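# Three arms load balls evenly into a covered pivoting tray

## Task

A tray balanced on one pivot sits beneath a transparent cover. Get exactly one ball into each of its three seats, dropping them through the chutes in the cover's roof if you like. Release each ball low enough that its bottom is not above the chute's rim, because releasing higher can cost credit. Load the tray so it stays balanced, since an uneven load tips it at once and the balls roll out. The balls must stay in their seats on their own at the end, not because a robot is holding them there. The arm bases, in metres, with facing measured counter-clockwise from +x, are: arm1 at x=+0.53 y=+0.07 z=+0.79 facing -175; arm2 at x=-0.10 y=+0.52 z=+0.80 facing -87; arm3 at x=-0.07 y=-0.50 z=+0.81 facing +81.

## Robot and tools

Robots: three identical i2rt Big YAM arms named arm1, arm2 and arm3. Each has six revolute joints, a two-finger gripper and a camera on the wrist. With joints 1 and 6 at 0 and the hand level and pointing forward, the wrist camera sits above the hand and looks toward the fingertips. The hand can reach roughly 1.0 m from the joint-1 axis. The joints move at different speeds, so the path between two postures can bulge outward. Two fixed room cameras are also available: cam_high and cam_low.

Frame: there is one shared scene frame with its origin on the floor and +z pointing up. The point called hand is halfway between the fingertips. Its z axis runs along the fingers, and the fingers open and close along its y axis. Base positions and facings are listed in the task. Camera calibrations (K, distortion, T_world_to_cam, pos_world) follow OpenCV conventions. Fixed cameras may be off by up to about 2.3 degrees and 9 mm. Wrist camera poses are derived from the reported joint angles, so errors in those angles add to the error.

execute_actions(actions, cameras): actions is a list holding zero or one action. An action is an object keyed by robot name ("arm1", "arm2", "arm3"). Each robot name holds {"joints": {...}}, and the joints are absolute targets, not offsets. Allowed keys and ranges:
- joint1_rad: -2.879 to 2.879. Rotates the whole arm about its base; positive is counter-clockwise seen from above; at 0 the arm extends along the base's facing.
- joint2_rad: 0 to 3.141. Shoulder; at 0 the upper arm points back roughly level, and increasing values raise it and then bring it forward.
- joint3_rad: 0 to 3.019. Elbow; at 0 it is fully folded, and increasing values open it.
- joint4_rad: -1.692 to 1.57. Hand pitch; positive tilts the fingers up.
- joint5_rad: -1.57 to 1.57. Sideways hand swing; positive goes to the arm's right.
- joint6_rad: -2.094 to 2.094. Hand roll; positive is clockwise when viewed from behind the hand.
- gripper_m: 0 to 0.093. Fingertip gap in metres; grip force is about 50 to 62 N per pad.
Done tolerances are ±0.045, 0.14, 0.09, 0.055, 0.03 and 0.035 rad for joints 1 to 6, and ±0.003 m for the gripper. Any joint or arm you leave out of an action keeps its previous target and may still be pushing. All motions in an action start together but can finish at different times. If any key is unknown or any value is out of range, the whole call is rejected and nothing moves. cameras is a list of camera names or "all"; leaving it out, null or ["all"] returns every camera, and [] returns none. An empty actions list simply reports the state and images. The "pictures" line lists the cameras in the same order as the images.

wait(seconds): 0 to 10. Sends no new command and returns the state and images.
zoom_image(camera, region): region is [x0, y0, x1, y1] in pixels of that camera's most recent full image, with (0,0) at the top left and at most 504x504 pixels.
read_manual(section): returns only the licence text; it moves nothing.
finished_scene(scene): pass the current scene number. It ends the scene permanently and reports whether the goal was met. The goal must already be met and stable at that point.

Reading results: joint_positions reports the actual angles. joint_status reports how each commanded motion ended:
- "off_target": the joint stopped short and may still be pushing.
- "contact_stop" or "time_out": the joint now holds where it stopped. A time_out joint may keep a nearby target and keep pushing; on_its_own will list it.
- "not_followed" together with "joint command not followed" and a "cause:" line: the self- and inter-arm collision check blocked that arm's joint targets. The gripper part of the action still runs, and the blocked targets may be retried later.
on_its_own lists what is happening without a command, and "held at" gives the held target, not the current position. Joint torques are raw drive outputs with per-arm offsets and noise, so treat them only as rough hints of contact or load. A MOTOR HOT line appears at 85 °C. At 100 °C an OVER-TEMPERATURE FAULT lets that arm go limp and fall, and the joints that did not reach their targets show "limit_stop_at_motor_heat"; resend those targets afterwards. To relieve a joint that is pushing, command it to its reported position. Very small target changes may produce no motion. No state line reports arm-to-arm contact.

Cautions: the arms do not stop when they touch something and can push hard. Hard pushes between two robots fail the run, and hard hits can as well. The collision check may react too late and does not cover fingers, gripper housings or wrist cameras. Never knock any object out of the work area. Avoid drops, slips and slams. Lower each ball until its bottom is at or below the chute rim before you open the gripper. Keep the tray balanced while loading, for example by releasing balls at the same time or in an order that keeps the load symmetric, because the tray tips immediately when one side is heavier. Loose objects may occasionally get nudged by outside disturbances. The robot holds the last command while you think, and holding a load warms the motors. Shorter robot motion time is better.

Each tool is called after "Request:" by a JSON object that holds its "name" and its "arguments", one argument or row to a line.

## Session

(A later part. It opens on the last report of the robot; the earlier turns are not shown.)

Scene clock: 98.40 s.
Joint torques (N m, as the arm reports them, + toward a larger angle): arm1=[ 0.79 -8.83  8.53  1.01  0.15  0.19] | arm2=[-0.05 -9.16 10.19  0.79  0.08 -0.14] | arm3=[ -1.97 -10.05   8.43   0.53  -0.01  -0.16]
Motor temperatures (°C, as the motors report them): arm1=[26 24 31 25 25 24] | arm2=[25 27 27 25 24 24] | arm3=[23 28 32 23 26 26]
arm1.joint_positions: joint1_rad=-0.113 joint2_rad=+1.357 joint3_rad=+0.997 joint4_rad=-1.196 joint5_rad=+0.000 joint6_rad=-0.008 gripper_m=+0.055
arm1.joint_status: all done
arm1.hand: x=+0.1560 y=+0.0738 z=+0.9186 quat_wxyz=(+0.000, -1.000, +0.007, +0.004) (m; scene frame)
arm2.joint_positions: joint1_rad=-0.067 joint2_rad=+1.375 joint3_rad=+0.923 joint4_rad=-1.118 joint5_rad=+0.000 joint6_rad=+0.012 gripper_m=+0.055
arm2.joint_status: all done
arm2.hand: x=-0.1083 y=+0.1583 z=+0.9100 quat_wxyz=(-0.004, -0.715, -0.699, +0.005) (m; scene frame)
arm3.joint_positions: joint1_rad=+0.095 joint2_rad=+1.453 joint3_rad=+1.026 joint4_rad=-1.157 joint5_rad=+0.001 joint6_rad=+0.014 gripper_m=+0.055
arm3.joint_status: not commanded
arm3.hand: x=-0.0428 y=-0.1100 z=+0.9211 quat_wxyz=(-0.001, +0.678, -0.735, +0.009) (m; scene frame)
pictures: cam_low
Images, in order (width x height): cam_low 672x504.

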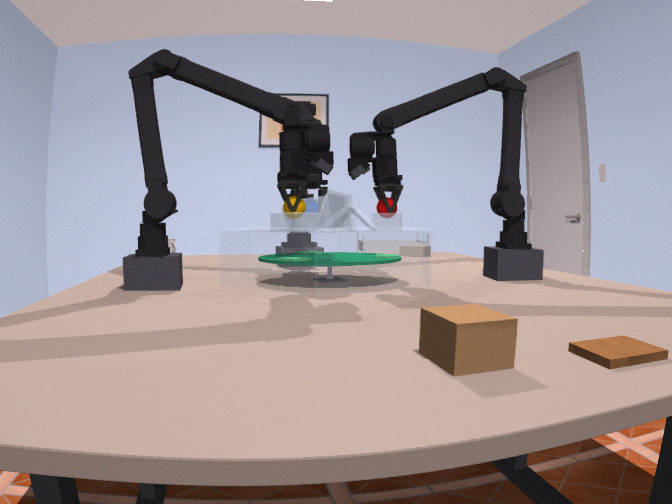

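Request:
{"name": "execute_actions", "arguments": {
  "actions": [
    {"arm1":{"joints":{"gripper_m":0.066}},"arm2":{"joints":{"gripper_m":0.066}},"arm3":{"joints":{"gripper_m":0.066}}}
  ],
  "cameras": []
}}

Request:
{"name": "wait", "arguments": {
  "seconds": 2
}}

Scene clock: 109.80 s.
Joint torques (N m, as the arm reports them, + toward a larger angle): arm1=[ 0.6  -8.93  8.54  1.04  0.11  0.19] | arm2=[-0.07 -9.   10.27  0.74  0.08 -0.14] | arm3=[-1.85 -9.8   8.42  0.22  0.   -0.13]
Motor temperatures (°C, as the motors report them): arm1=[26 24 31 25 25 24] | arm2=[25 27 27 25 24 24] | arm3=[23 28 32 23 26 26]
arm1.joint_positions: joint1_rad=-0.113 joint2_rad=+1.357 joint3_rad=+0.997 joint4_rad=-1.196 joint5_rad=+0.001 joint6_rad=-0.008 gripper_m=+0.066
arm1.joint_status: all done
arm1.hand: x=+0.1560 y=+0.0740 z=+0.9186 quat_wxyz=(+0.000, -1.000, +0.007, +0.004) (m; scene frame)
arm2.joint_positions: joint1_rad=-0.067 joint2_rad=+1.375 joint3_rad=+0.923 joint4_rad=-1.117 joint5_rad=+0.000 joint6_rad=+0.012 gripper_m=+0.066
arm2.joint_status: all done
arm2.hand: x=-0.1083 y=+0.1581 z=+0.9100 quat_wxyz=(-0.004, -0.715, -0.699, +0.005) (m; scene frame)
arm3.joint_positions: joint1_rad=+0.095 joint2_rad=+1.452 joint3_rad=+1.026 joint4_rad=-1.157 joint5_rad=+0.001 joint6_rad=+0.014 gripper_m=+0.066
arm3.joint_status: all done
arm3.hand: x=-0.0428 y=-0.1099 z=+0.9214 quat_wxyz=(-0.002, +0.678, -0.735, +0.009) (m; scene frame)
pictures: none
No camera images: the call's "cameras" was empty. Leave "cameras" out to get every camera's image.

Scene clock: 111.80 s.
Joint torques (N m, as the arm reports them, + toward a larger angle): arm1=[ 0.66 -8.83  8.54  1.03  0.11  0.19] | arm2=[-0.06 -9.08 10.26  0.75  0.08 -0.14] | arm3=[-2.06 -9.68  8.38  0.5   0.   -0.1 ]
Motor temperatures (°C, as the motors report them): arm1=[26 24 31 25 25 24] | arm2=[25 27 27 25 24 24] | arm3=[23 28 32 23 26 26]
arm1.joint_positions: joint1_rad=-0.113 joint2_rad=+1.357 joint3_rad=+0.997 joint4_rad=-1.196 joint5_rad=+0.001 joint6_rad=-0.008 gripper_m=+0.066
arm1.joint_status: all done
arm1.hand: x=+0.1560 y=+0.0740 z=+0.9186 quat_wxyz=(+0.000, -1.000, +0.007, +0.004) (m; scene frame)
arm2.joint_positions: joint1_rad=-0.067 joint2_rad=+1.375 joint3_rad=+0.923 joint4_rad=-1.117 joint5_rad=+0.000 joint6_rad=+0.012 gripper_m=+0.066
arm2.joint_status: all done
arm2.hand: x=-0.1083 y=+0.1581 z=+0.9100 quat_wxyz=(-0.004, -0.715, -0.699, +0.005) (m; scene frame)
arm3.joint_positions: joint1_rad=+0.095 joint2_rad=+1.452 joint3_rad=+1.026 joint4_rad=-1.157 joint5_rad=+0.001 joint6_rad=+0.014 gripper_m=+0.066
arm3.joint_status: all done
arm3.hand: x=-0.0428 y=-0.1099 z=+0.9214 quat_wxyz=(-0.002, +0.678, -0.735, +0.009) (m; scene frame)
wait: 2.00 s; at rest by 0.27 s
pictures: arm1_cam_wrist, arm2_cam_wrist, arm3_cam_wrist, cam_high, cam_low
camera_calibration (this result's frames):
arm1_cam_wrist: T_world_to_cam=[[0.0219789, 0.999706, -0.0101929, -0.0656603], [0.811982, -0.0119018, 0.583561, -0.654431], [0.583269, -0.0211025, -0.812005, 0.777546], [0, 0, 0, 1]] pos_world=[0.0793112, 0.0742603, 1.0126]
arm2_cam_wrist: T_world_to_cam=[[-0.999629, 0.0165002, -0.0216843, -0.0857968], [0.00101957, 0.817898, 0.575362, -0.64652], [0.0272292, 0.575127, -0.817611, 0.775565], [0, 0, 0, 1]] pos_world=[-0.106224, 0.0841551, 1.00423]
arm3_cam_wrist: T_world_to_cam=[[0.99754, -0.0695034, 0.00913321, 0.0337988], [-0.0613237, -0.802079, 0.594061, -0.633116], [-0.0339637, -0.59316, -0.804368, 0.795797], [0, 0, 0, 1]] pos_world=[-0.0455125, -0.0334248, 1.01591]
Images, in order (width x height): arm1_cam_wrist 672x504, arm2_cam_wrist 672x504, arm3_cam_wrist 672x504, cam_high 672x504, cam_low 672x504.

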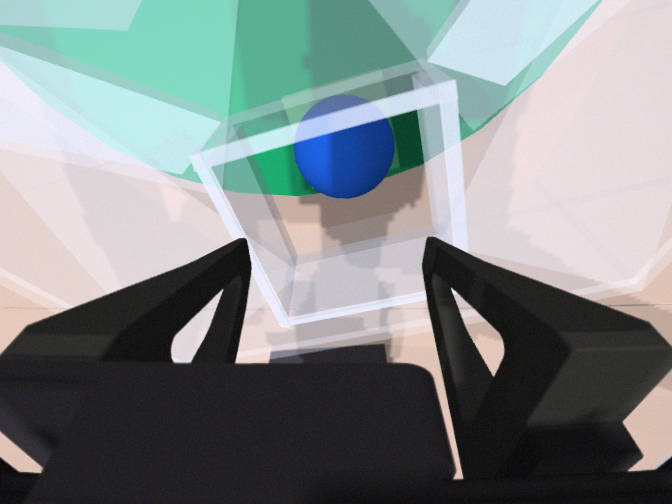

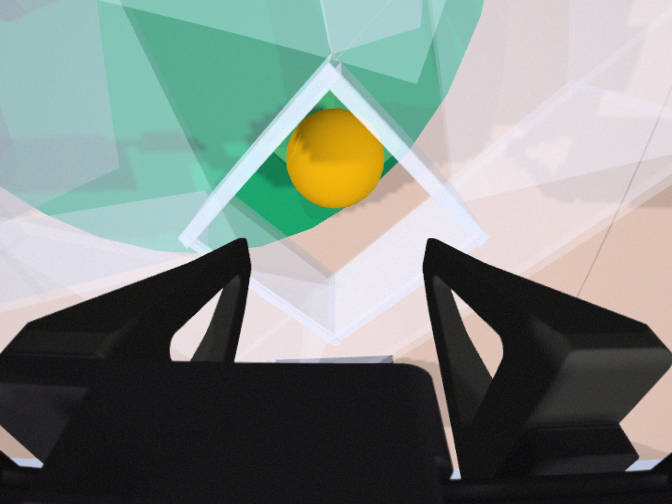

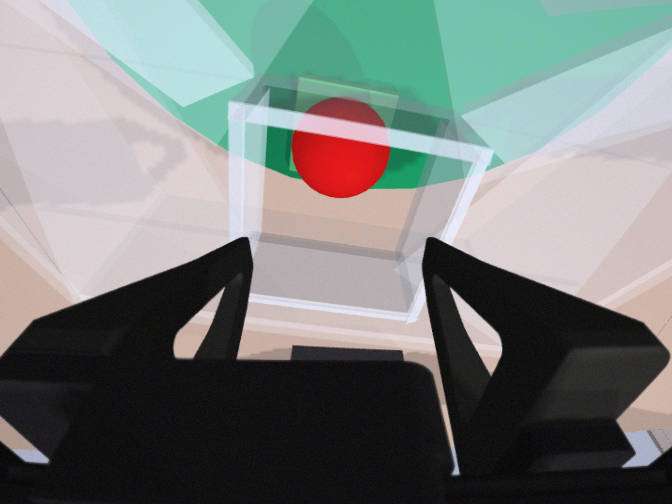

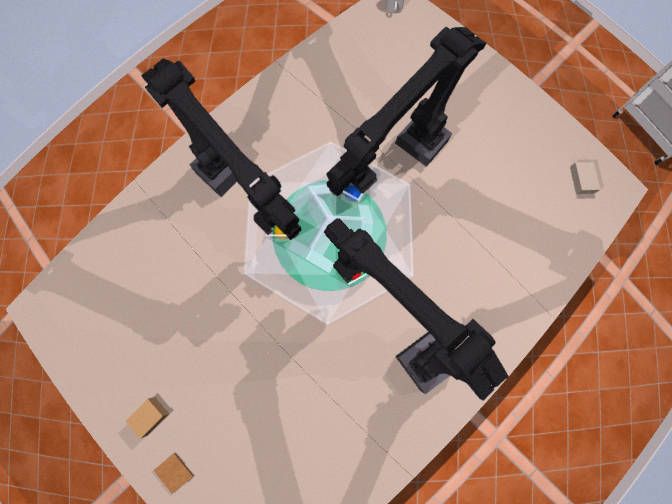

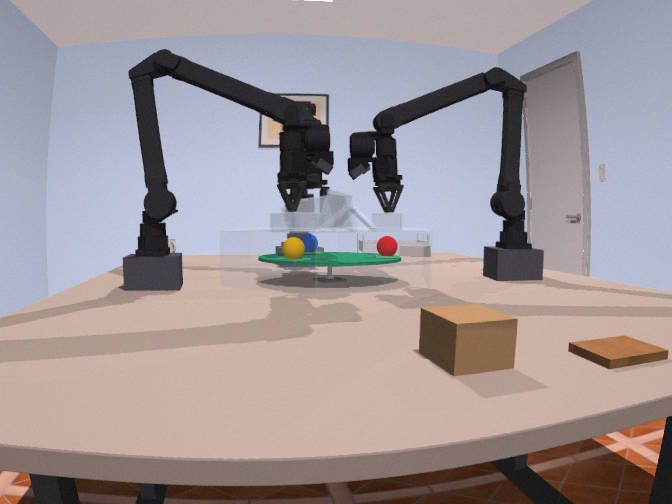

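Request:
{"name": "finished_scene", "arguments": {
  "scene": 1
}}

The scene is finished: the task was done.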